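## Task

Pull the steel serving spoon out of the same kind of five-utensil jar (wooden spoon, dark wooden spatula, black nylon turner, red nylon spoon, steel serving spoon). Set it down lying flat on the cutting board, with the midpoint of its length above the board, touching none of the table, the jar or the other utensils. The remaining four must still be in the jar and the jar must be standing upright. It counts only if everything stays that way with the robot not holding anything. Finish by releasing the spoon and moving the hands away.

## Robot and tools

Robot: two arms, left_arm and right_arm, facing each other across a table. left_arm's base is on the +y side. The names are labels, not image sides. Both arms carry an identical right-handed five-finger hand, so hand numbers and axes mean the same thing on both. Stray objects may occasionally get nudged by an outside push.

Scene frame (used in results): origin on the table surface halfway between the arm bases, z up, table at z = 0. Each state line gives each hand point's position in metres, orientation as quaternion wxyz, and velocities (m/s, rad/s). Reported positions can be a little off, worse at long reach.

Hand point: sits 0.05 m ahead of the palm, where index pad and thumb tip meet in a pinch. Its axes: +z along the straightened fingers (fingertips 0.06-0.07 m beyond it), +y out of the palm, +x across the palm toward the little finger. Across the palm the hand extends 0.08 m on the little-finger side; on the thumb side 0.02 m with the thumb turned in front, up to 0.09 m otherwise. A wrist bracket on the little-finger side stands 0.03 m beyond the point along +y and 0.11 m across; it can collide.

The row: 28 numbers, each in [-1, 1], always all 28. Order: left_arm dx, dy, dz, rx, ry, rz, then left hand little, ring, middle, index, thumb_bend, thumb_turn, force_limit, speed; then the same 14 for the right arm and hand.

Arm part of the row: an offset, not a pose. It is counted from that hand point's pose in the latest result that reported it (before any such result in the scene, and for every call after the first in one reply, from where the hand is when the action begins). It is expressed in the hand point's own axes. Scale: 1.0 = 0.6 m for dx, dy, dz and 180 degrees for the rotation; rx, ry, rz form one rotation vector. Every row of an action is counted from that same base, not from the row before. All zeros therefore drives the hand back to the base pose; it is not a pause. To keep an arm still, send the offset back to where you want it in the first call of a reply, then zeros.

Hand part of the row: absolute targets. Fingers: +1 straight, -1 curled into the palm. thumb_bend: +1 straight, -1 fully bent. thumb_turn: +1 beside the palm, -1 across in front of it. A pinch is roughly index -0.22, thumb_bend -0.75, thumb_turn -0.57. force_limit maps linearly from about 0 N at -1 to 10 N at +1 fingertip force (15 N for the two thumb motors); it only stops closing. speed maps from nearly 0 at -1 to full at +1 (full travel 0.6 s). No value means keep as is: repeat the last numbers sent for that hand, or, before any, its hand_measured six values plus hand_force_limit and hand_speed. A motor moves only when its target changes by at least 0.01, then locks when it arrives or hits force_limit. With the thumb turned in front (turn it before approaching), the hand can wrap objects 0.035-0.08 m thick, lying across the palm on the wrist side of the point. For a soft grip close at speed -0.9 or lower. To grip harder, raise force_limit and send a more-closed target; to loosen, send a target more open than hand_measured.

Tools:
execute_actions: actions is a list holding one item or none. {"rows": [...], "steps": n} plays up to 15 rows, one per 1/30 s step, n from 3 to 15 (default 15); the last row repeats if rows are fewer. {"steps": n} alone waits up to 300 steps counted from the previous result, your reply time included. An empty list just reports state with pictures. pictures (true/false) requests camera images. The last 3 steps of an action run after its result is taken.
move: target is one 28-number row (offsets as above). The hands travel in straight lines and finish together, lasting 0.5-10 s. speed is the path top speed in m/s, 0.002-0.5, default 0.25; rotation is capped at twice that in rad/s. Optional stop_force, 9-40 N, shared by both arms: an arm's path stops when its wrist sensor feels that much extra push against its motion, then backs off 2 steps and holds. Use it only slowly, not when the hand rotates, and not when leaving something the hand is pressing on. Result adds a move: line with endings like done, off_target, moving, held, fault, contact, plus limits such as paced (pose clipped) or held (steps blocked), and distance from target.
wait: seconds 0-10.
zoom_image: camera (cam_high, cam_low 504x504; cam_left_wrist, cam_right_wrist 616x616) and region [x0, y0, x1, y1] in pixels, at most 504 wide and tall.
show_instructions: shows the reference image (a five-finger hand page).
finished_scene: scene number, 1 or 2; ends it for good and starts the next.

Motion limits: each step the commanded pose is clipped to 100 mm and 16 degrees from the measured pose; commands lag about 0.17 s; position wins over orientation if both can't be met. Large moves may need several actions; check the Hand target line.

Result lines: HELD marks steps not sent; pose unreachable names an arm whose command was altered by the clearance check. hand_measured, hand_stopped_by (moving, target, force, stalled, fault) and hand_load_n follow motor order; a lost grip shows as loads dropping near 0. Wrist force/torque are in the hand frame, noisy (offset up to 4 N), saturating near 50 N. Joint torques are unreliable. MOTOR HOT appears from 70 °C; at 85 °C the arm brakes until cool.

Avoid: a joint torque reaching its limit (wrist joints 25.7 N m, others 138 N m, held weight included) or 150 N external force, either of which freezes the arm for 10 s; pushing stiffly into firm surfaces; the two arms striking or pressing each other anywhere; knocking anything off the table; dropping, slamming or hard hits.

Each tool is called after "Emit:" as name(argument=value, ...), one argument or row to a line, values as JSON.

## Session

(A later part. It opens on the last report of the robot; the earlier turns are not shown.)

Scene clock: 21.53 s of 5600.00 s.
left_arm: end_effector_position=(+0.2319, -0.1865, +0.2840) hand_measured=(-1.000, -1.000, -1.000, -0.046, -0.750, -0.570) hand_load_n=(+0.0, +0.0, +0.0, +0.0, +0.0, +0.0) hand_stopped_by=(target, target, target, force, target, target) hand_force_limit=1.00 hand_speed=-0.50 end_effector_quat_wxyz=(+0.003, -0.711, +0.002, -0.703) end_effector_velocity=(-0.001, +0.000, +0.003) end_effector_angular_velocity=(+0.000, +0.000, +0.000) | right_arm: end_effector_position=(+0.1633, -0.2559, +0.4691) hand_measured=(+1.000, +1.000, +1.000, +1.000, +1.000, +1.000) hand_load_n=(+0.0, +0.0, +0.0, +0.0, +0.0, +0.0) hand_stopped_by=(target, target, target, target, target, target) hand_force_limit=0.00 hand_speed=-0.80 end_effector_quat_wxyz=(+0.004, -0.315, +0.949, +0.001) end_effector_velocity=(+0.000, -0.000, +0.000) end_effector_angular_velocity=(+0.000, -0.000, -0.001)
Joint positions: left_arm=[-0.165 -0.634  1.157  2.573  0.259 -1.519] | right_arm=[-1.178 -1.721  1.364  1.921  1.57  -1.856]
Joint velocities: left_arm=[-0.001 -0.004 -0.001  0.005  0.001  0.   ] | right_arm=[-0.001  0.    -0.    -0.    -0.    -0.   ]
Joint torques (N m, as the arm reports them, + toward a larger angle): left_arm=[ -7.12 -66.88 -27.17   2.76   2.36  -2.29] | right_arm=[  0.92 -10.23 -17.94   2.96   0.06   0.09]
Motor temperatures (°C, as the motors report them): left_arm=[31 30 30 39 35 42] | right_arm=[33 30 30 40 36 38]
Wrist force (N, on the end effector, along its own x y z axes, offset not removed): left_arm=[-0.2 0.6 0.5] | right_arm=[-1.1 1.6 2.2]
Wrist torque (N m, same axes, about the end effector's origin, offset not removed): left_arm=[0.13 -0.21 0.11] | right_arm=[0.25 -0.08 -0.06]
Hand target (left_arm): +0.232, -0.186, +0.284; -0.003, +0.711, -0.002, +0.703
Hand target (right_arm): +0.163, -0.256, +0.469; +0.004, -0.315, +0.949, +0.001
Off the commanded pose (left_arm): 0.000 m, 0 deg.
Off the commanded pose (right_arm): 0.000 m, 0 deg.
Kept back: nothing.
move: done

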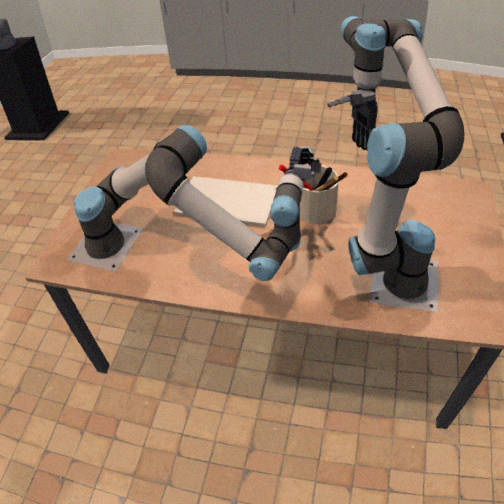

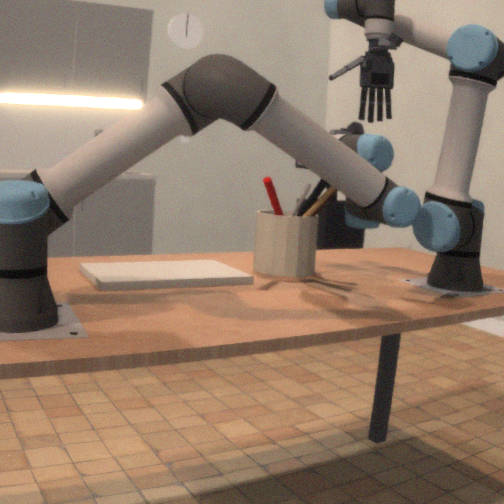

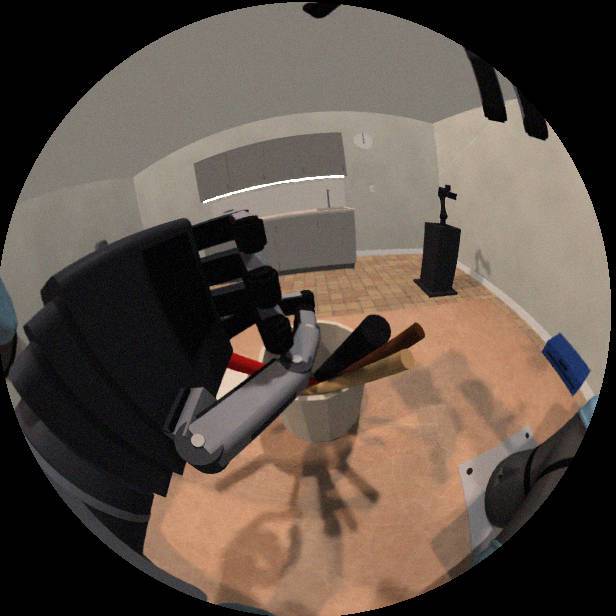

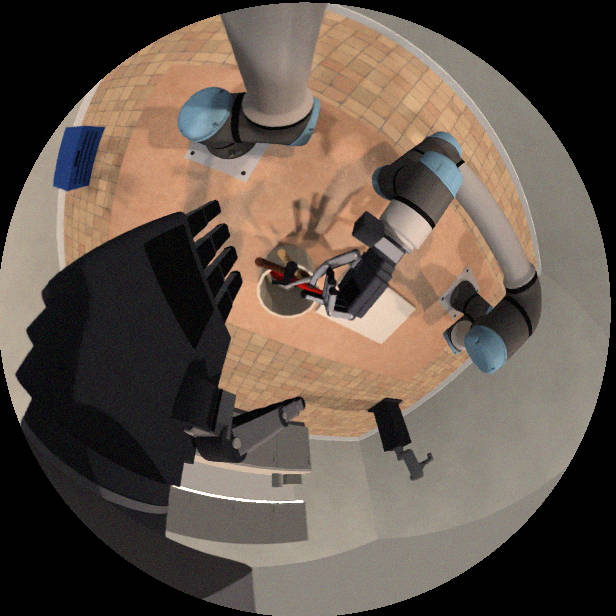

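Emit:
execute_actions(
  actions=[
    {"rows":[[0,0,0,0,0,0,-1,-1,-1,0.8,-0.75,-0.57,1,0, 0,0,0,0,0,0,1,1,1,1,1,1,0,-0.8]],"steps":15},
  ],
)

Emit:
move(
  target=[-0.095,0,0.005,0,0,0,-1,-1,-1,0.8,-0.75,-0.57,1,0, 0,0,0,0,0,0,1,1,1,1,1,1,0,-0.8],
  speed=0.03,
  stop_force=10,
)

Emit:
zoom_image(
  camera="cam_right_wrist",
  region=[260,230,380,330],
)

Scene clock: 22.13 s of 5600.00 s.
left_arm: end_effector_position=(+0.2319, -0.1865, +0.2842) hand_measured=(-1.000, -1.000, -1.000, +0.448, -0.750, -0.570) hand_load_n=(+0.0, +0.0, +0.0, +0.0, +0.0, +0.0) hand_stopped_by=(target, target, target, moving, target, target) hand_force_limit=1.00 hand_speed=0.00 end_effector_quat_wxyz=(+0.003, -0.711, +0.002, -0.703) end_effector_velocity=(+0.000, -0.000, -0.001) end_effector_angular_velocity=(-0.002, +0.000, -0.001) | right_arm: end_effector_position=(+0.1633, -0.2559, +0.4691) hand_measured=(+1.000, +1.000, +1.000, +1.000, +1.000, +1.000) hand_load_n=(+0.0, +0.0, +0.0, +0.0, +0.0, +0.0) hand_stopped_by=(target, target, target, target, target, target) hand_force_limit=0.00 hand_speed=-0.80 end_effector_quat_wxyz=(+0.004, -0.315, +0.949, +0.001) end_effector_velocity=(+0.000, +0.000, -0.000) end_effector_angular_velocity=(+0.000, +0.000, -0.001)
Joint positions: left_arm=[-0.165 -0.635  1.157  2.573  0.259 -1.52 ] | right_arm=[-1.178 -1.721  1.364  1.921  1.57  -1.856]
Joint velocities: left_arm=[ 0.     0.001  0.001 -0.002 -0.001 -0.001] | right_arm=[-0.     0.     0.    -0.    -0.001  0.001]
Joint torques (N m, as the arm reports them, + toward a larger angle): left_arm=[ -1.81 -45.19 -13.32  -2.36   1.31  -0.21] | right_arm=[  0.81  -9.64 -18.97   2.95   0.07   0.03]
Motor temperatures (°C, as the motors report them): left_arm=[31 30 30 39 35 42] | right_arm=[33 30 30 40 36 38]
Wrist force (N, on the end effector, along its own x y z axes, offset not removed): left_arm=[-0.3 -1.0 0.2] | right_arm=[0.0 0.7 1.0]
Wrist torque (N m, same axes, about the end effector's origin, offset not removed): left_arm=[-0.09 -0.17 0.08] | right_arm=[0.16 -0.19 0.03]
Steps of this call (steps 1 to 6: nothing new was sent; steps 7 to 18: the first 12 steps of this action). Readings (end_effector_position | what the end effector reports):
7: left_arm (+0.2319, -0.1865, +0.2843) | right_arm (+0.1633, -0.2559, +0.4691) | left_arm hand_measured=(-1.000, -1.000, -1.000, -0.046, -0.750, -0.570) hand_load_n=(+0.0, +0.0, +0.0, +0.0, +0.0, +0.0) hand_stopped_by=(target, target, target, moving, target, target) hand_force_limit=1.00 hand_speed=0.00 | right_arm hand_measured=(+1.000, +1.000, +1.000, +1.000, +1.000, +1.000) hand_load_n=(+0.0, +0.0, +0.0, +0.0, +0.0, +0.0) hand_stopped_by=(target, target, target, target, target, target) hand_force_limit=0.00 hand_speed=-0.80
8: left_arm (+0.2319, -0.1865, +0.2843) | right_arm (+0.1633, -0.2559, +0.4691) | left_arm hand_measured=(-1.000, -1.000, -1.000, -0.046, -0.750, -0.570) hand_load_n=(+0.0, +0.0, +0.0, +0.0, +0.0, +0.0) hand_stopped_by=(target, target, target, moving, target, target) hand_force_limit=1.00 hand_speed=0.00 | right_arm hand_measured=(+1.000, +1.000, +1.000, +1.000, +1.000, +1.000) hand_load_n=(+0.0, +0.0, +0.0, +0.0, +0.0, +0.0) hand_stopped_by=(target, target, target, target, target, target) hand_force_limit=0.00 hand_speed=-0.80
10: left_arm (+0.2319, -0.1865, +0.2843) | right_arm (+0.1633, -0.2559, +0.4691) | left_arm hand_measured=(-1.000, -1.000, -1.000, +0.004, -0.750, -0.570) hand_load_n=(+0.0, +0.0, +0.0, +0.0, +0.0, +0.0) hand_stopped_by=(target, target, target, moving, target, target) hand_force_limit=1.00 hand_speed=0.00 | right_arm hand_measured=(+1.000, +1.000, +1.000, +1.000, +1.000, +1.000) hand_load_n=(+0.0, +0.0, +0.0, +0.0, +0.0, +0.0) hand_stopped_by=(target, target, target, target, target, target) hand_force_limit=0.00 hand_speed=-0.80
14: left_arm (+0.2319, -0.1865, +0.2843) | right_arm (+0.1633, -0.2559, +0.4691) | left_arm hand_measured=(-1.000, -1.000, -1.000, +0.226, -0.750, -0.570) hand_load_n=(+0.0, +0.0, +0.0, +0.0, +0.0, +0.0) hand_stopped_by=(target, target, target, moving, target, target) hand_force_limit=1.00 hand_speed=0.00 | right_arm hand_measured=(+1.000, +1.000, +1.000, +1.000, +1.000, +1.000) hand_load_n=(+0.0, +0.0, +0.0, +0.0, +0.0, +0.0) hand_stopped_by=(target, target, target, target, target, target) hand_force_limit=0.00 hand_speed=-0.80
18: the state above

Scene clock: 24.83 s of 5600.00 s.
left_arm: end_effector_position=(+0.2342, -0.1861, +0.2273) hand_measured=(-1.000, -1.000, -1.000, +0.800, -0.750, -0.570) hand_load_n=(+0.0, +0.0, +0.0, +0.0, +0.0, +0.0) hand_stopped_by=(target, target, target, target, target, target) hand_force_limit=1.00 hand_speed=0.00 end_effector_quat_wxyz=(+0.003, -0.711, +0.002, -0.703) end_effector_velocity=(+0.000, +0.000, -0.001) end_effector_angular_velocity=(-0.002, +0.001, +0.002) | right_arm: end_effector_position=(+0.1633, -0.2559, +0.4691) hand_measured=(+1.000, +1.000, +1.000, +1.000, +1.000, +1.000) hand_load_n=(+0.0, +0.0, +0.0, +0.0, +0.0, +0.0) hand_stopped_by=(target, target, target, target, target, target) hand_force_limit=0.00 hand_speed=-0.80 end_effector_quat_wxyz=(+0.004, -0.315, +0.949, +0.001) end_effector_velocity=(+0.000, -0.000, -0.000) end_effector_angular_velocity=(+0.000, +0.001, -0.001)
Joint positions: left_arm=[-0.162 -0.557  1.17   2.483  0.256 -1.519] | right_arm=[-1.178 -1.721  1.364  1.921  1.57  -1.856]
Joint velocities: left_arm=[ 0.001  0.003 -0.002 -0.004  0.001  0.001] | right_arm=[-0.002  0.     0.    -0.    -0.    -0.001]
Joint torques (N m, as the arm reports them, + toward a larger angle): left_arm=[  6.98 -45.1  -25.99  -2.25  -2.18   2.08] | right_arm=[  0.24  -9.29 -18.15   2.69   0.1    0.12]
Motor temperatures (°C, as the motors report them): left_arm=[31 30 30 39 35 42] | right_arm=[33 30 30 40 36 38]
Wrist force (N, on the end effector, along its own x y z axes, offset not removed): left_arm=[0.7 -1.0 1.2] | right_arm=[1.1 2.2 2.0]
Wrist torque (N m, same axes, about the end effector's origin, offset not removed): left_arm=[-0.18 -0.42 0.14] | right_arm=[0.40 -0.35 0.07]
Hand target (left_arm): +0.234, -0.186, +0.227; -0.003, +0.711, -0.002, +0.703
Hand target (right_arm): +0.163, -0.256, +0.469; +0.004, -0.315, +0.949, +0.001
Off your previous action's commanded pose (left_arm): 0.000 m, 0 deg at its last step (step 3 of this call).
Off your previous action's commanded pose (right_arm): 0.000 m, 0 deg at its last step (step 3 of this call).
Off the commanded pose (left_arm): 0.000 m, 0 deg.
Off the commanded pose (right_arm): 0.000 m, 0 deg.
Kept back: nothing.
move: done

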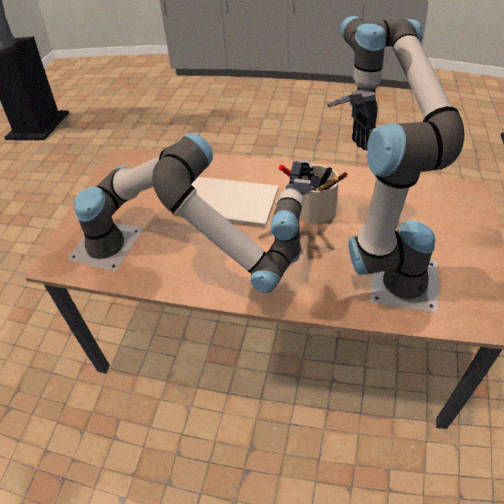

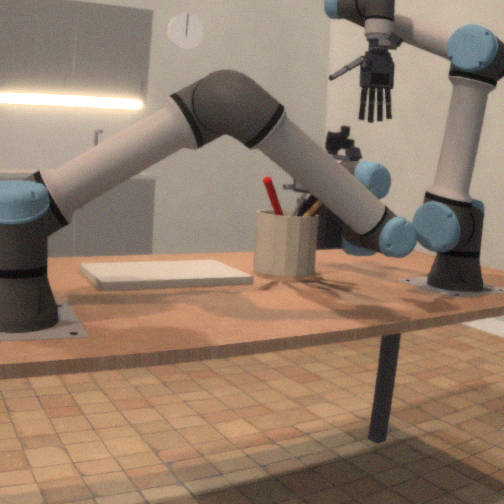

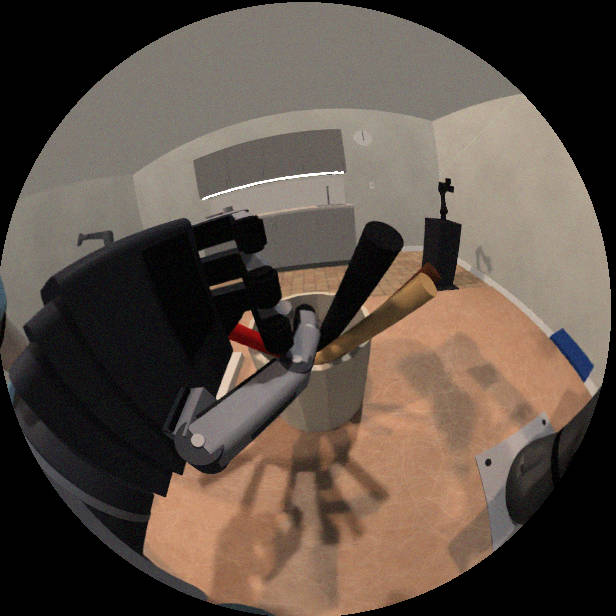

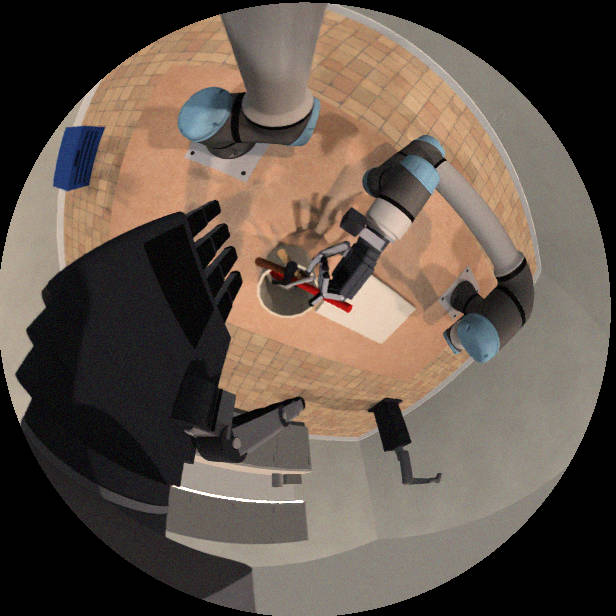

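Region (260, 230, 380, 330) of cam_right_wrist's 616x616 image, scaled by 4.200, with more detail than that image has.

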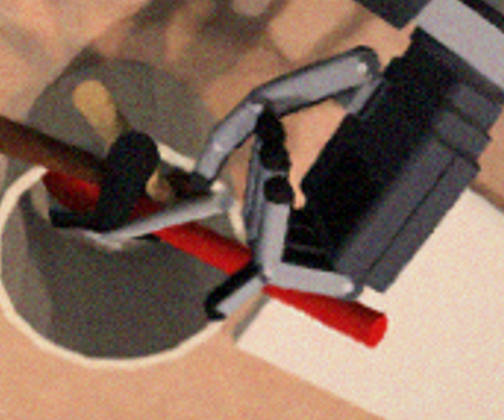

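Emit:
move(
  target=[-0.035,-0.015,0.02,0,0,0,-1,-1,-1,0.8,-0.75,-0.57,1,0, 0,0,0,0,0,0,1,1,1,1,1,1,0,-0.8],
  speed=0.015,
  stop_force=10,
)

Emit:
execute_actions(
  actions=[
    {"rows":[[0,0,0,0,0,0,-1,-1,-1,-0.6,-0.75,-0.57,1,-0.5, 0,0,0,0,0,0,1,1,1,1,1,1,0,-0.8]],"steps":15},
  ],
)

Emit:
wait(
  seconds=1.6,
)

Emit:
zoom_image(
  camera="cam_right_wrist",
  region=[260,230,380,330],
)

Scene clock: 27.83 s of 5600.00 s.
left_arm: end_effector_position=(+0.2458, -0.1771, +0.2065) hand_measured=(-1.000, -1.000, -1.000, +0.800, -0.750, -0.570) hand_load_n=(+0.0, +0.0, +0.0, +0.0, +0.5, +0.0) hand_stopped_by=(target, target, target, target, target, target) hand_force_limit=1.00 hand_speed=0.00 end_effector_quat_wxyz=(+0.003, -0.711, +0.002, -0.703) end_effector_velocity=(+0.001, +0.001, -0.003) end_effector_angular_velocity=(+0.001, -0.000, -0.002) | right_arm: end_effector_position=(+0.1633, -0.2559, +0.4691) hand_measured=(+1.000, +1.000, +1.000, +1.000, +1.000, +1.000) hand_load_n=(+0.0, +0.0, +0.0, +0.0, +0.0, +0.0) hand_stopped_by=(target, target, target, target, target, target) hand_force_limit=0.00 hand_speed=-0.80 end_effector_quat_wxyz=(+0.004, -0.315, +0.949, +0.001) end_effector_velocity=(-0.000, -0.000, +0.000) end_effector_angular_velocity=(+0.000, -0.001, -0.000)
Joint positions: left_arm=[-0.148 -0.545  1.21   2.428  0.243 -1.517] | right_arm=[-1.178 -1.721  1.364  1.921  1.57  -1.856]
Joint velocities: left_arm=[ 0.001  0.002  0.004 -0.006 -0.002  0.001] | right_arm=[-0.    -0.001  0.    -0.     0.     0.   ]
Joint torques (N m, as the arm reports them, + toward a larger angle): left_arm=[  8.13 -45.69 -10.79  -1.9   -2.34   2.2 ] | right_arm=[ -0.1  -10.39 -18.91   2.91   0.02   0.13]
Motor temperatures (°C, as the motors report them): left_arm=[31 30 30 39 35 42] | right_arm=[33 30 30 40 36 38]
Wrist force (N, on the end effector, along its own x y z axes, offset not removed): left_arm=[-0.7 -1.0 1.0] | right_arm=[-0.5 1.5 2.1]
Wrist torque (N m, same axes, about the end effector's origin, offset not removed): left_arm=[-0.15 -0.11 0.03] | right_arm=[0.27 -0.14 -0.08]
Hand target (left_arm): +0.246, -0.177, +0.206; -0.003, +0.711, -0.002, +0.703
Hand target (right_arm): +0.163, -0.256, +0.469; +0.004, -0.315, +0.949, +0.001
Off the commanded pose (left_arm): 0.000 m, 0 deg.
Off the commanded pose (right_arm): 0.000 m, 0 deg.
Kept back: nothing.
move: done

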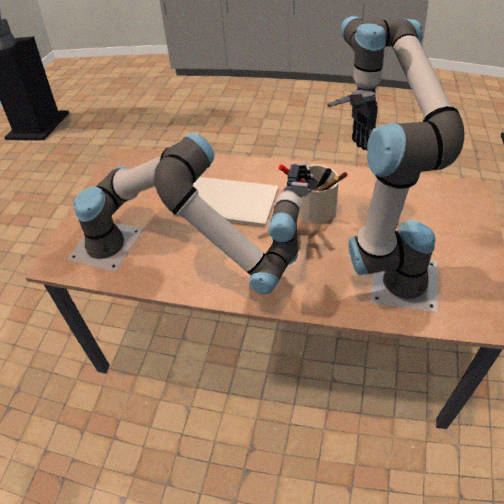

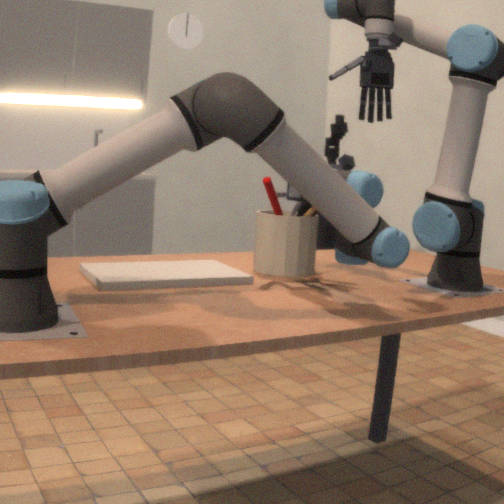

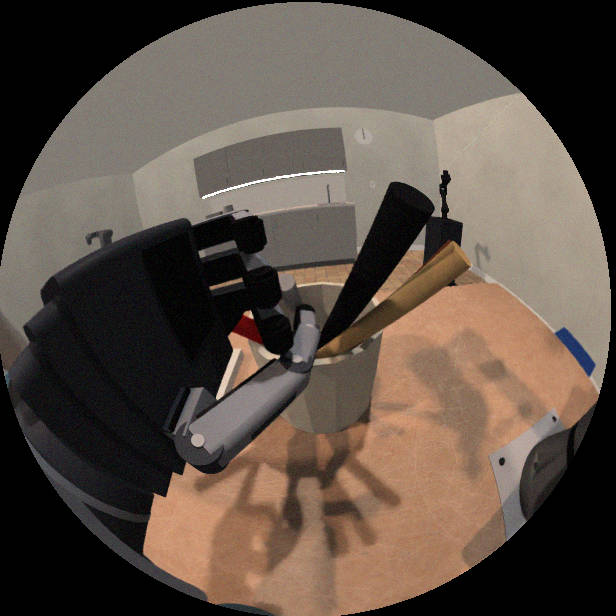

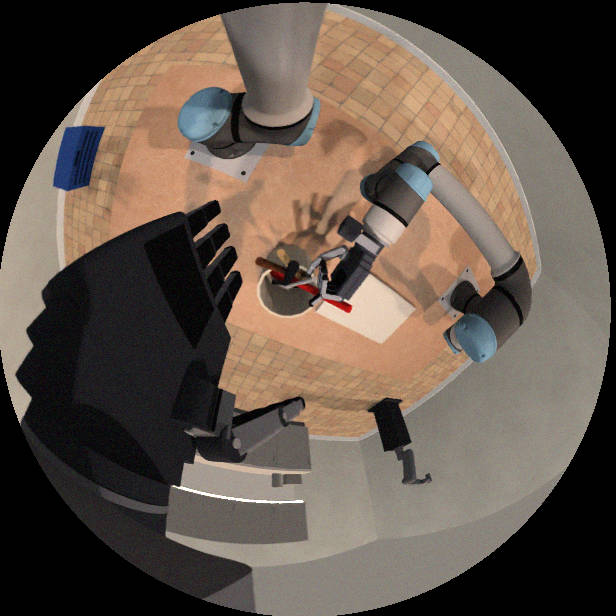

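Scene clock: 28.23 s of 5600.00 s.
left_arm: end_effector_position=(+0.2459, -0.1771, +0.2064) hand_measured=(-1.000, -1.000, -1.000, +0.552, -0.750, -0.570) hand_load_n=(+0.0, +0.0, +0.0, +0.0, +0.5, +0.0) hand_stopped_by=(target, target, target, moving, target, target) hand_force_limit=1.00 hand_speed=-0.50 end_effector_quat_wxyz=(+0.002, -0.711, +0.002, -0.703) end_effector_velocity=(+0.000, +0.000, +0.000) end_effector_angular_velocity=(+0.001, +0.000, +0.000) | right_arm: end_effector_position=(+0.1633, -0.2559, +0.4691) hand_measured=(+1.000, +1.000, +1.000, +1.000, +1.000, +1.000) hand_load_n=(+0.0, +0.0, +0.0, +0.0, +0.0, +0.0) hand_stopped_by=(target, target, target, target, target, target) hand_force_limit=0.00 hand_speed=-0.80 end_effector_quat_wxyz=(+0.004, -0.315, +0.949, +0.001) end_effector_velocity=(-0.000, +0.000, -0.000) end_effector_angular_velocity=(-0.001, -0.000, +0.001)
Joint positions: left_arm=[-0.148 -0.545  1.21   2.428  0.243 -1.517] | right_arm=[-1.178 -1.721  1.364  1.921  1.57  -1.856]
Joint velocities: left_arm=[ 0.    -0.    -0.     0.     0.     0.001] | right_arm=[ 0.001 -0.    -0.    -0.     0.001  0.   ]
Joint torques (N m, as the arm reports them, + toward a larger angle): left_arm=[ -1.78 -52.72 -24.9    1.16  -0.67   1.58] | right_arm=[  0.54 -10.4  -19.16   2.71   0.3    0.04]
Motor temperatures (°C, as the motors report them): left_arm=[31 30 30 39 35 42] | right_arm=[33 30 30 40 36 38]
Wrist force (N, on the end effector, along its own x y z axes, offset not removed): left_arm=[-0.3 -0.6 0.5] | right_arm=[0.8 2.2 4.5]
Wrist torque (N m, same axes, about the end effector's origin, offset not removed): left_arm=[-0.12 -0.19 0.05] | right_arm=[0.23 -0.34 0.05]
Steps of this call (steps 1 to 12: the first 12 steps of this action). Readings (end_effector_position | what the end effector reports):
1: left_arm (+0.2458, -0.1770, +0.2064) | right_arm (+0.1633, -0.2559, +0.4691) | left_arm hand_measured=(-1.000, -1.000, -1.000, +0.800, -0.750, -0.570) hand_load_n=(+0.0, +0.0, +0.0, +0.0, +0.5, +0.0) hand_stopped_by=(target, target, target, moving, target, target) hand_force_limit=1.00 hand_speed=-0.50 | right_arm hand_measured=(+1.000, +1.000, +1.000, +1.000, +1.000, +1.000) hand_load_n=(+0.0, +0.0, +0.0, +0.0, +0.0, +0.0) hand_stopped_by=(target, target, target, target, target, target) hand_force_limit=0.00 hand_speed=-0.80
2: left_arm (+0.2459, -0.1770, +0.2064) | right_arm (+0.1633, -0.2559, +0.4691) | left_arm hand_measured=(-1.000, -1.000, -1.000, +0.800, -0.750, -0.570) hand_load_n=(+0.0, +0.0, +0.0, +0.0, +0.5, +0.0) hand_stopped_by=(target, target, target, moving, target, target) hand_force_limit=1.00 hand_speed=-0.50 | right_arm hand_measured=(+1.000, +1.000, +1.000, +1.000, +1.000, +1.000) hand_load_n=(+0.0, +0.0, +0.0, +0.0, +0.0, +0.0) hand_stopped_by=(target, target, target, target, target, target) hand_force_limit=0.00 hand_speed=-0.80
4: left_arm (+0.2459, -0.1770, +0.2064) | right_arm (+0.1633, -0.2559, +0.4691) | left_arm hand_measured=(-1.000, -1.000, -1.000, +0.774, -0.750, -0.570) hand_load_n=(+0.0, +0.0, +0.0, +0.0, +0.5, +0.0) hand_stopped_by=(target, target, target, moving, target, target) hand_force_limit=1.00 hand_speed=-0.50 | right_arm hand_measured=(+1.000, +1.000, +1.000, +1.000, +1.000, +1.000) hand_load_n=(+0.0, +0.0, +0.0, +0.0, +0.0, +0.0) hand_stopped_by=(target, target, target, target, target, target) hand_force_limit=0.00 hand_speed=-0.80
8: left_arm (+0.2459, -0.1770, +0.2064) | right_arm (+0.1633, -0.2559, +0.4691) | left_arm hand_measured=(-1.000, -1.000, -1.000, +0.664, -0.750, -0.570) hand_load_n=(+0.0, +0.0, +0.0, +0.0, +0.5, +0.0) hand_stopped_by=(target, target, target, moving, target, target) hand_force_limit=1.00 hand_speed=-0.50 | right_arm hand_measured=(+1.000, +1.000, +1.000, +1.000, +1.000, +1.000) hand_load_n=(+0.0, +0.0, +0.0, +0.0, +0.0, +0.0) hand_stopped_by=(target, target, target, target, target, target) hand_force_limit=0.00 hand_speed=-0.80
12: the state above

Scene clock: 29.93 s of 5600.00 s.
left_arm: end_effector_position=(+0.2458, -0.1771, +0.2065) hand_measured=(-1.000, -1.000, -1.000, +0.064, -0.746, -0.570) hand_load_n=(+0.0, +0.0, +0.0, +11.0, +6.0, +2.0) hand_stopped_by=(target, target, target, force, target, target) hand_force_limit=1.00 hand_speed=-0.50 end_effector_quat_wxyz=(+0.003, -0.711, +0.002, -0.703) end_effector_velocity=(+0.001, -0.000, -0.001) end_effector_angular_velocity=(+0.001, -0.000, -0.000) | right_arm: end_effector_position=(+0.1633, -0.2559, +0.4691) hand_measured=(+1.000, +1.000, +1.000, +1.000, +1.000, +1.000) hand_load_n=(+0.0, +0.0, +0.0, +0.0, +0.0, +0.0) hand_stopped_by=(target, target, target, target, target, target) hand_force_limit=0.00 hand_speed=-0.80 end_effector_quat_wxyz=(+0.004, -0.315, +0.949, +0.001) end_effector_velocity=(-0.000, -0.000, -0.000) end_effector_angular_velocity=(-0.001, -0.001, +0.001)
Joint positions: left_arm=[-0.148 -0.545  1.21   2.428  0.243 -1.517] | right_arm=[-1.178 -1.721  1.364  1.921  1.57  -1.856]
Joint velocities: left_arm=[ 0.001  0.001 -0.    -0.    -0.001  0.001] | right_arm=[ 0.    -0.    -0.     0.     0.001 -0.001]
Joint torques (N m, as the arm reports them, + toward a larger angle): left_arm=[ -9.36 -66.14 -21.73   2.27   2.1   -2.26] | right_arm=[ -0.02  -9.86 -18.83   2.82   0.01   0.23]
Motor temperatures (°C, as the motors report them): left_arm=[31 30 30 39 35 42] | right_arm=[33 30 30 40 36 38]
Wrist force (N, on the end effector, along its own x y z axes, offset not removed): left_arm=[2.4 -0.8 4.2] | right_arm=[-1.0 1.5 2.2]
Wrist torque (N m, same axes, about the end effector's origin, offset not removed): left_arm=[-0.14 -0.04 0.15] | right_arm=[0.30 -0.18 -0.09]
Hand target (left_arm): +0.246, -0.177, +0.206; -0.003, +0.711, -0.002, +0.703
Hand target (right_arm): +0.163, -0.256, +0.469; +0.004, -0.315, +0.949, +0.001
Off the commanded pose (left_arm): 0.000 m, 0 deg.
Off the commanded pose (right_arm): 0.000 m, 0 deg.
Kept back: nothing.
Steps of this call (steps 1 to 3: the last 3 steps of your previous action; steps 4 to 51: nothing new was sent). Readings (end_effector_position | what the end effector reports):
1: left_arm (+0.2459, -0.1771, +0.2064) | right_arm (+0.1633, -0.2559, +0.4691) | left_arm hand_measured=(-1.000, -1.000, -1.000, +0.524, -0.750, -0.570) hand_load_n=(+0.0, +0.0, +0.0, +0.0, +0.5, +0.0) hand_stopped_by=(target, target, target, moving, target, target) hand_force_limit=1.00 hand_speed=-0.50 | right_arm hand_measured=(+1.000, +1.000, +1.000, +1.000, +1.000, +1.000) hand_load_n=(+0.0, +0.0, +0.0, +0.0, +0.0, +0.0) hand_stopped_by=(target, target, target, target, target, target) hand_force_limit=0.00 hand_speed=-0.80
2: left_arm (+0.2459, -0.1771, +0.2064) | right_arm (+0.1633, -0.2559, +0.4691) | left_arm hand_measured=(-1.000, -1.000, -1.000, +0.498, -0.750, -0.570) hand_load_n=(+0.0, +0.0, +0.0, +0.0, +0.5, +0.0) hand_stopped_by=(target, target, target, moving, target, target) hand_force_limit=1.00 hand_speed=-0.50 | right_arm hand_measured=(+1.000, +1.000, +1.000, +1.000, +1.000, +1.000) hand_load_n=(+0.0, +0.0, +0.0, +0.0, +0.0, +0.0) hand_stopped_by=(target, target, target, target, target, target) hand_force_limit=0.00 hand_speed=-0.80
4: left_arm (+0.2459, -0.1771, +0.2064) | right_arm (+0.1633, -0.2559, +0.4691) | left_arm hand_measured=(-1.000, -1.000, -1.000, +0.442, -0.750, -0.570) hand_load_n=(+0.0, +0.0, +0.0, +0.0, +0.5, +0.0) hand_stopped_by=(target, target, target, moving, target, target) hand_force_limit=1.00 hand_speed=-0.50 | right_arm hand_measured=(+1.000, +1.000, +1.000, +1.000, +1.000, +1.000) hand_load_n=(+0.0, +0.0, +0.0, +0.0, +0.0, +0.0) hand_stopped_by=(target, target, target, target, target, target) hand_force_limit=0.00 hand_speed=-0.80
8: left_arm (+0.2458, -0.1771, +0.2064) | right_arm (+0.1633, -0.2559, +0.4691) | left_arm hand_measured=(-1.000, -1.000, -1.000, +0.330, -0.750, -0.570) hand_load_n=(+0.0, +0.0, +0.0, +0.0, +0.5, +0.0) hand_stopped_by=(target, target, target, moving, target, target) hand_force_limit=1.00 hand_speed=-0.50 | right_arm hand_measured=(+1.000, +1.000, +1.000, +1.000, +1.000, +1.000) hand_load_n=(+0.0, +0.0, +0.0, +0.0, +0.0, +0.0) hand_stopped_by=(target, target, target, target, target, target) hand_force_limit=0.00 hand_speed=-0.80
51: the state above

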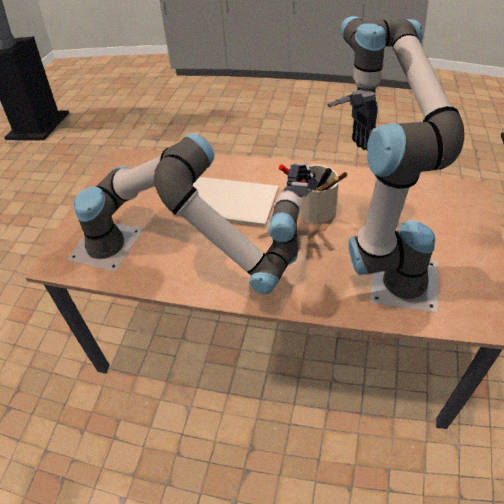

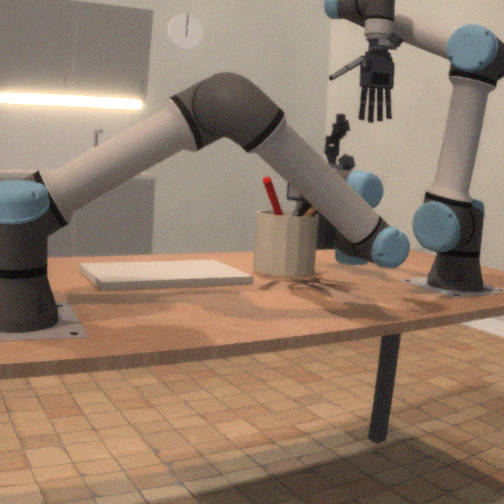

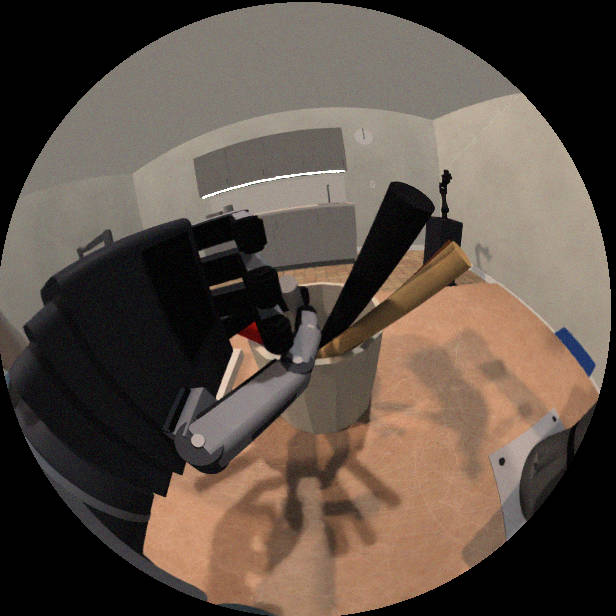

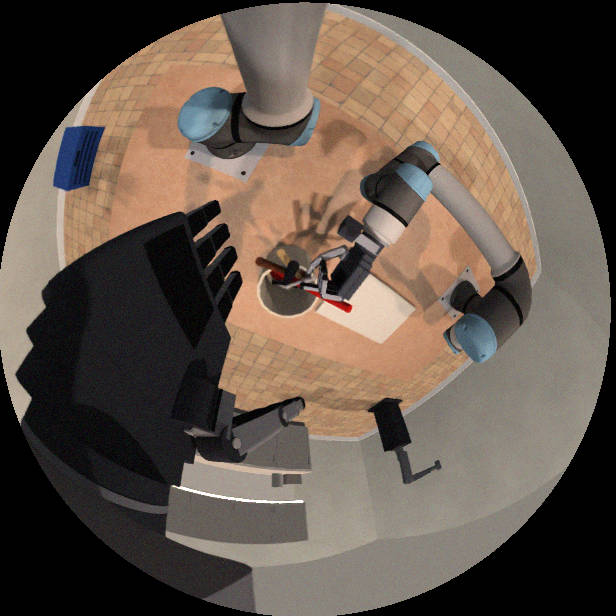

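Region (260, 230, 380, 330) of cam_right_wrist's 616x616 image, scaled by 4.200, with more detail than that image has.

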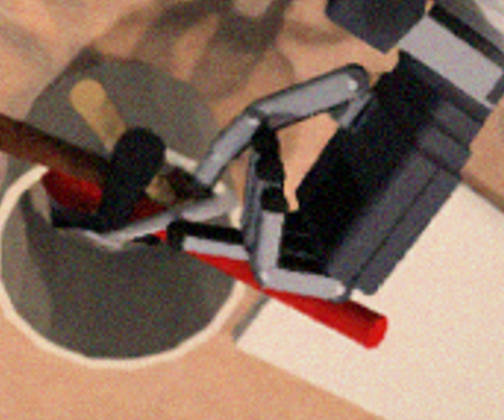

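Lift along the spoon axis (up and −x).

Emit:
move(
  target=[0.07,-0.01,-0.04,0,0,0,-1,-1,-1,-0.6,-0.75,-0.57,1,-0.5, 0,0,0,0,0,0,1,1,1,1,1,1,0,-0.8],
  speed=0.015,
)

Emit:
zoom_image(
  camera="cam_right_wrist",
  region=[240,210,390,340],
)

Scene clock: 33.70 s of 5600.00 s.
left_arm: end_effector_position=(+0.2225, -0.1714, +0.2485) hand_measured=(-1.000, -1.000, -1.000, +0.062, -0.750, -0.570) hand_load_n=(+0.0, +0.0, +0.0, +0.0, +0.0, +0.0) hand_stopped_by=(target, target, target, force, target, target) hand_force_limit=1.00 hand_speed=-0.50 end_effector_quat_wxyz=(+0.003, -0.711, +0.002, -0.703) end_effector_velocity=(-0.003, +0.000, +0.003) end_effector_angular_velocity=(-0.000, +0.000, -0.001) | right_arm: end_effector_position=(+0.1633, -0.2559, +0.4691) hand_measured=(+1.000, +1.000, +1.000, +1.000, +1.000, +1.000) hand_load_n=(+0.0, +0.0, +0.0, +0.0, +0.0, +0.0) hand_stopped_by=(target, target, target, target, target, target) hand_force_limit=0.00 hand_speed=-0.80 end_effector_quat_wxyz=(+0.004, -0.315, +0.949, +0.001) end_effector_velocity=(+0.000, +0.000, +0.000) end_effector_angular_velocity=(+0.000, +0.000, -0.000)
Joint positions: left_arm=[-0.184 -0.618  1.231  2.485  0.279 -1.523] | right_arm=[-1.178 -1.721  1.364  1.921  1.57  -1.856]
Joint velocities: left_arm=[-0.004 -0.004  0.001  0.004  0.003 -0.   ] | right_arm=[-0.  0. -0.  0. -0.  0.]
Joint torques (N m, as the arm reports them, + toward a larger angle): left_arm=[ -7.1  -66.35 -10.42   2.89   2.13  -2.24] | right_arm=[  1.07  -9.8  -18.36   2.72   0.15  -0.03]
Motor temperatures (°C, as the motors report them): left_arm=[31 30 30 39 35 42] | right_arm=[33 30 30 40 36 38]
Wrist force (N, on the end effector, along its own x y z axes, offset not removed): left_arm=[0.1 -0.9 -0.3] | right_arm=[2.4 2.7 3.4]
Wrist torque (N m, same axes, about the end effector's origin, offset not removed): left_arm=[-0.06 -0.24 0.13] | right_arm=[0.42 -0.62 0.21]
Hand target (left_arm): +0.222, -0.171, +0.249; -0.003, +0.711, -0.002, +0.703
Hand target (right_arm): +0.163, -0.256, +0.469; +0.004, -0.315, +0.949, +0.001
Off the commanded pose (left_arm): 0.000 m, 0 deg.
Off the commanded pose (right_arm): 0.000 m, 0 deg.
Kept back: nothing.
move: done

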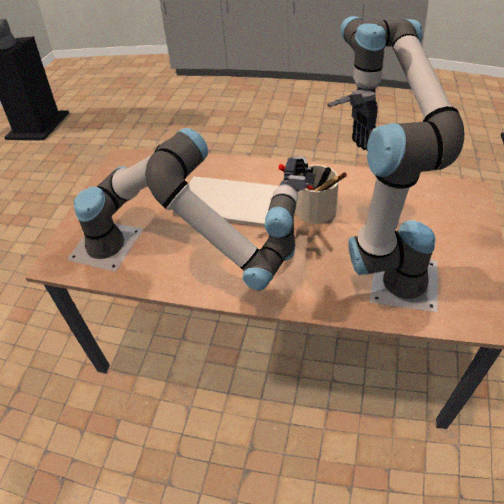

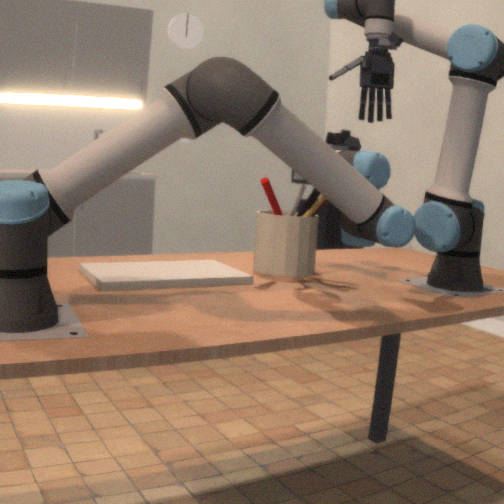

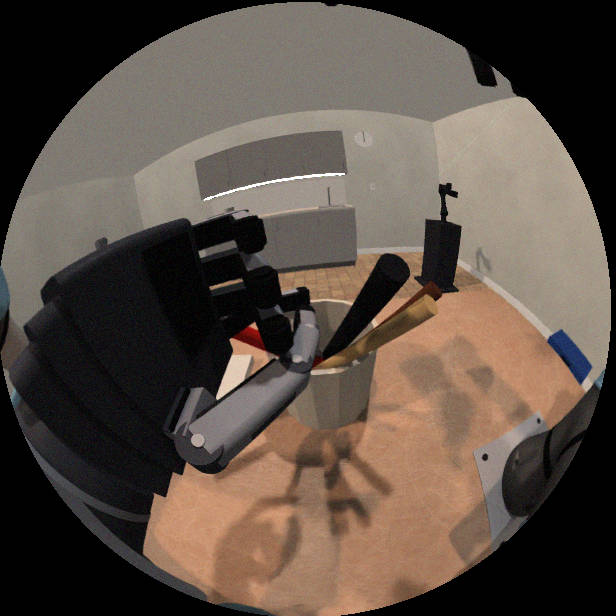

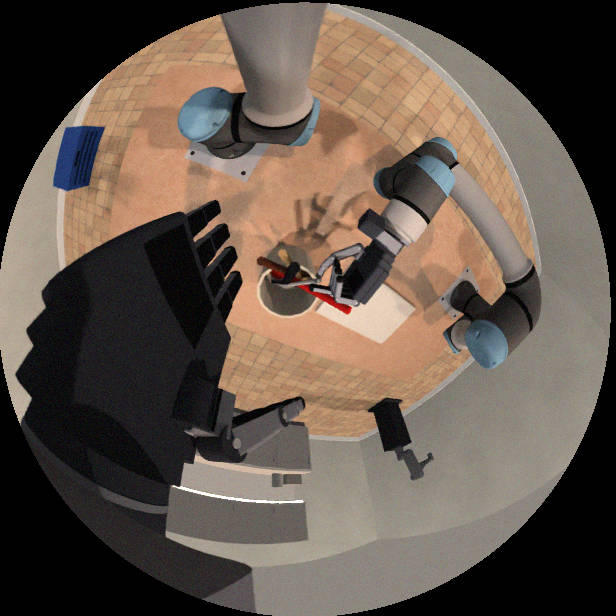

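Region (240, 210, 390, 340) of cam_right_wrist's 616x616 image, scaled by 3.360, with more detail than that image has; it fills the top 437 rows of this view, and the rest is white.

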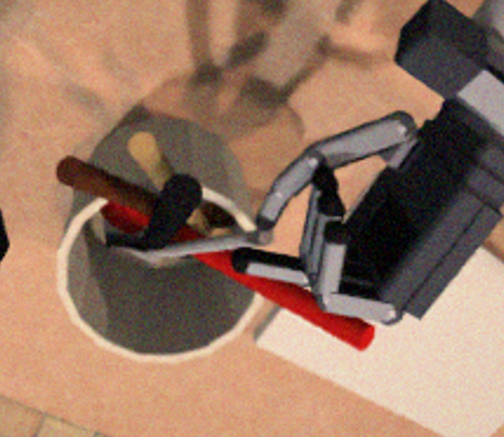

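Emit:
move(
  target=[0,0,-0.07,0,0.185,0,-1,-1,-1,0.8,-0.75,-0.57,1,0, 0,0,0,0,0,0,1,1,1,1,1,1,0,-0.8],
  speed=0.04,
)

Emit:
zoom_image(
  camera="cam_right_wrist",
  region=[240,210,400,340],
)

Emit:
zoom_image(
  camera="cam_low",
  region=[230,130,400,290],
)

Scene clock: 41.47 s of 5600.00 s.
left_arm: end_effector_position=(+0.1808, -0.1714, +0.2488) hand_measured=(-1.000, -1.000, -1.000, +0.800, -0.750, -0.570) hand_load_n=(+0.0, +0.0, +0.0, +0.0, +0.0, +0.0) hand_stopped_by=(target, target, target, target, target, target) hand_force_limit=1.00 hand_speed=0.00 end_effector_quat_wxyz=(+0.002, -0.482, +0.003, -0.876) end_effector_velocity=(-0.002, +0.000, +0.000) end_effector_angular_velocity=(-0.001, -0.018, -0.001) | right_arm: end_effector_position=(+0.1633, -0.2559, +0.4691) hand_measured=(+1.000, +1.000, +1.000, +1.000, +1.000, +1.000) hand_load_n=(+0.0, +0.0, +0.0, +0.0, +0.0, +0.0) hand_stopped_by=(target, target, target, target, target, target) hand_force_limit=0.00 hand_speed=-0.80 end_effector_quat_wxyz=(+0.004, -0.315, +0.949, +0.001) end_effector_velocity=(+0.000, -0.000, -0.000) end_effector_angular_velocity=(-0.001, -0.001, -0.002)
Joint positions: left_arm=[-0.213 -0.636  1.574  3.333  0.635 -2.604] | right_arm=[-1.178 -1.721  1.364  1.921  1.57  -1.856]
Joint velocities: left_arm=[ 0.     0.003  0.002  0.011  0.015 -0.015] | right_arm=[-0.001 -0.    -0.    -0.     0.001  0.002]
Joint torques (N m, as the arm reports them, + toward a larger angle): left_arm=[  7.12 -41.61  -8.67   0.59   3.72  -2.27] | right_arm=[  0.03  -9.87 -18.83   2.8    0.06   0.04]
Motor temperatures (°C, as the motors report them): left_arm=[31 30 30 39 35 42] | right_arm=[33 30 30 40 36 38]
Wrist force (N, on the end effector, along its own x y z axes, offset not removed): left_arm=[-0.2 0.0 1.0] | right_arm=[0.7 0.7 1.8]
Wrist torque (N m, same axes, about the end effector's origin, offset not removed): left_arm=[-0.02 -0.27 0.06] | right_arm=[0.17 -0.34 -0.01]
Hand target (left_arm): +0.181, -0.171, +0.249; -0.002, +0.481, -0.003, +0.877
Hand target (right_arm): +0.163, -0.256, +0.469; +0.004, -0.315, +0.949, +0.001
Off the commanded pose (left_arm): 0.000 m, 0 deg.
Off the commanded pose (right_arm): 0.000 m, 0 deg.
Kept back: nothing.
move: done

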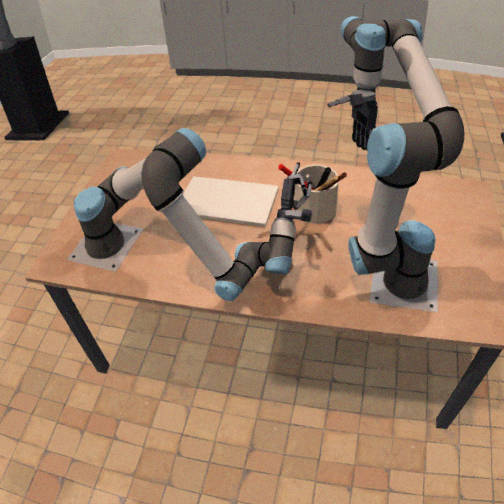

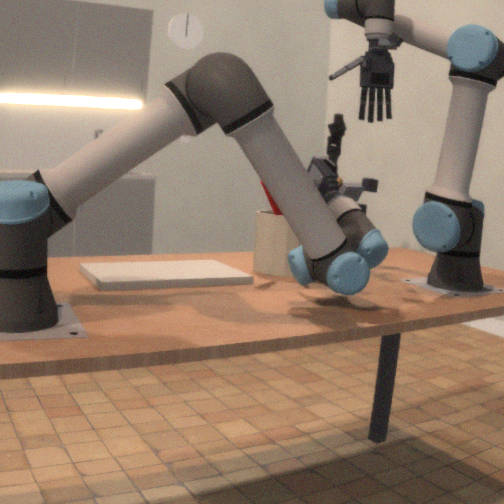

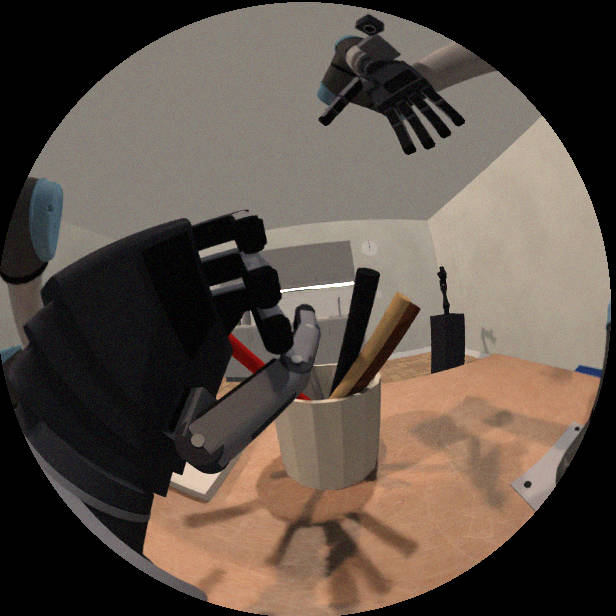

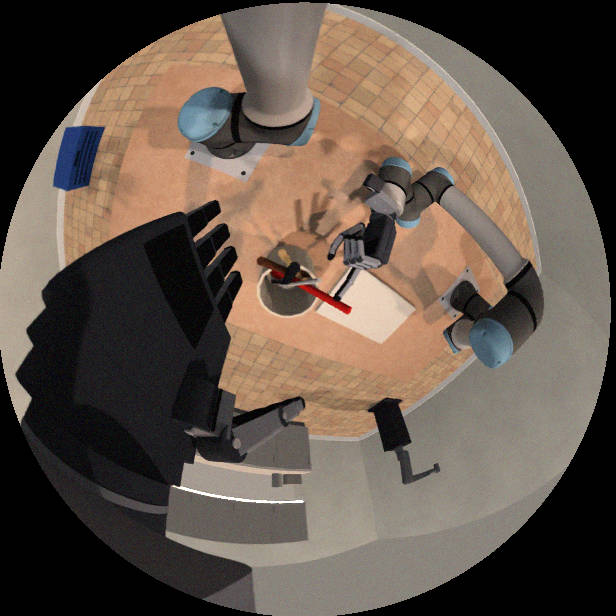

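Region (240, 210, 400, 340) of cam_right_wrist's 616x616 image, scaled by 3.150, with more detail than that image has; it fills the top 410 rows of this view, and the rest is white.

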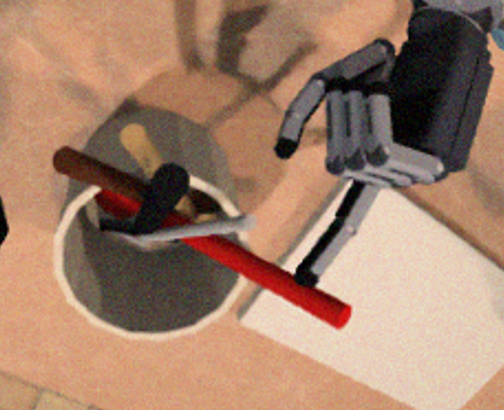

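Region (230, 130, 400, 290) of cam_low's 504x504 image, scaled by 2.965, with more detail than that image has; it fills the top 474 rows of this view, and the rest is white.

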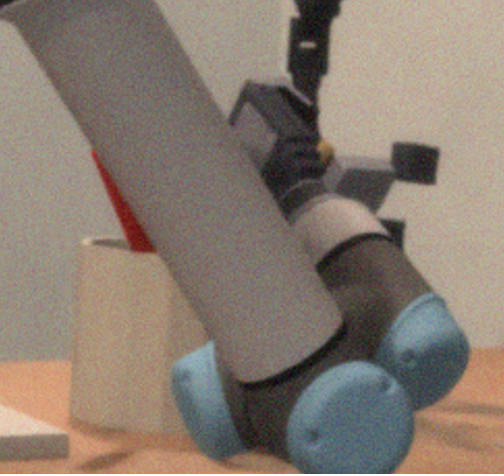

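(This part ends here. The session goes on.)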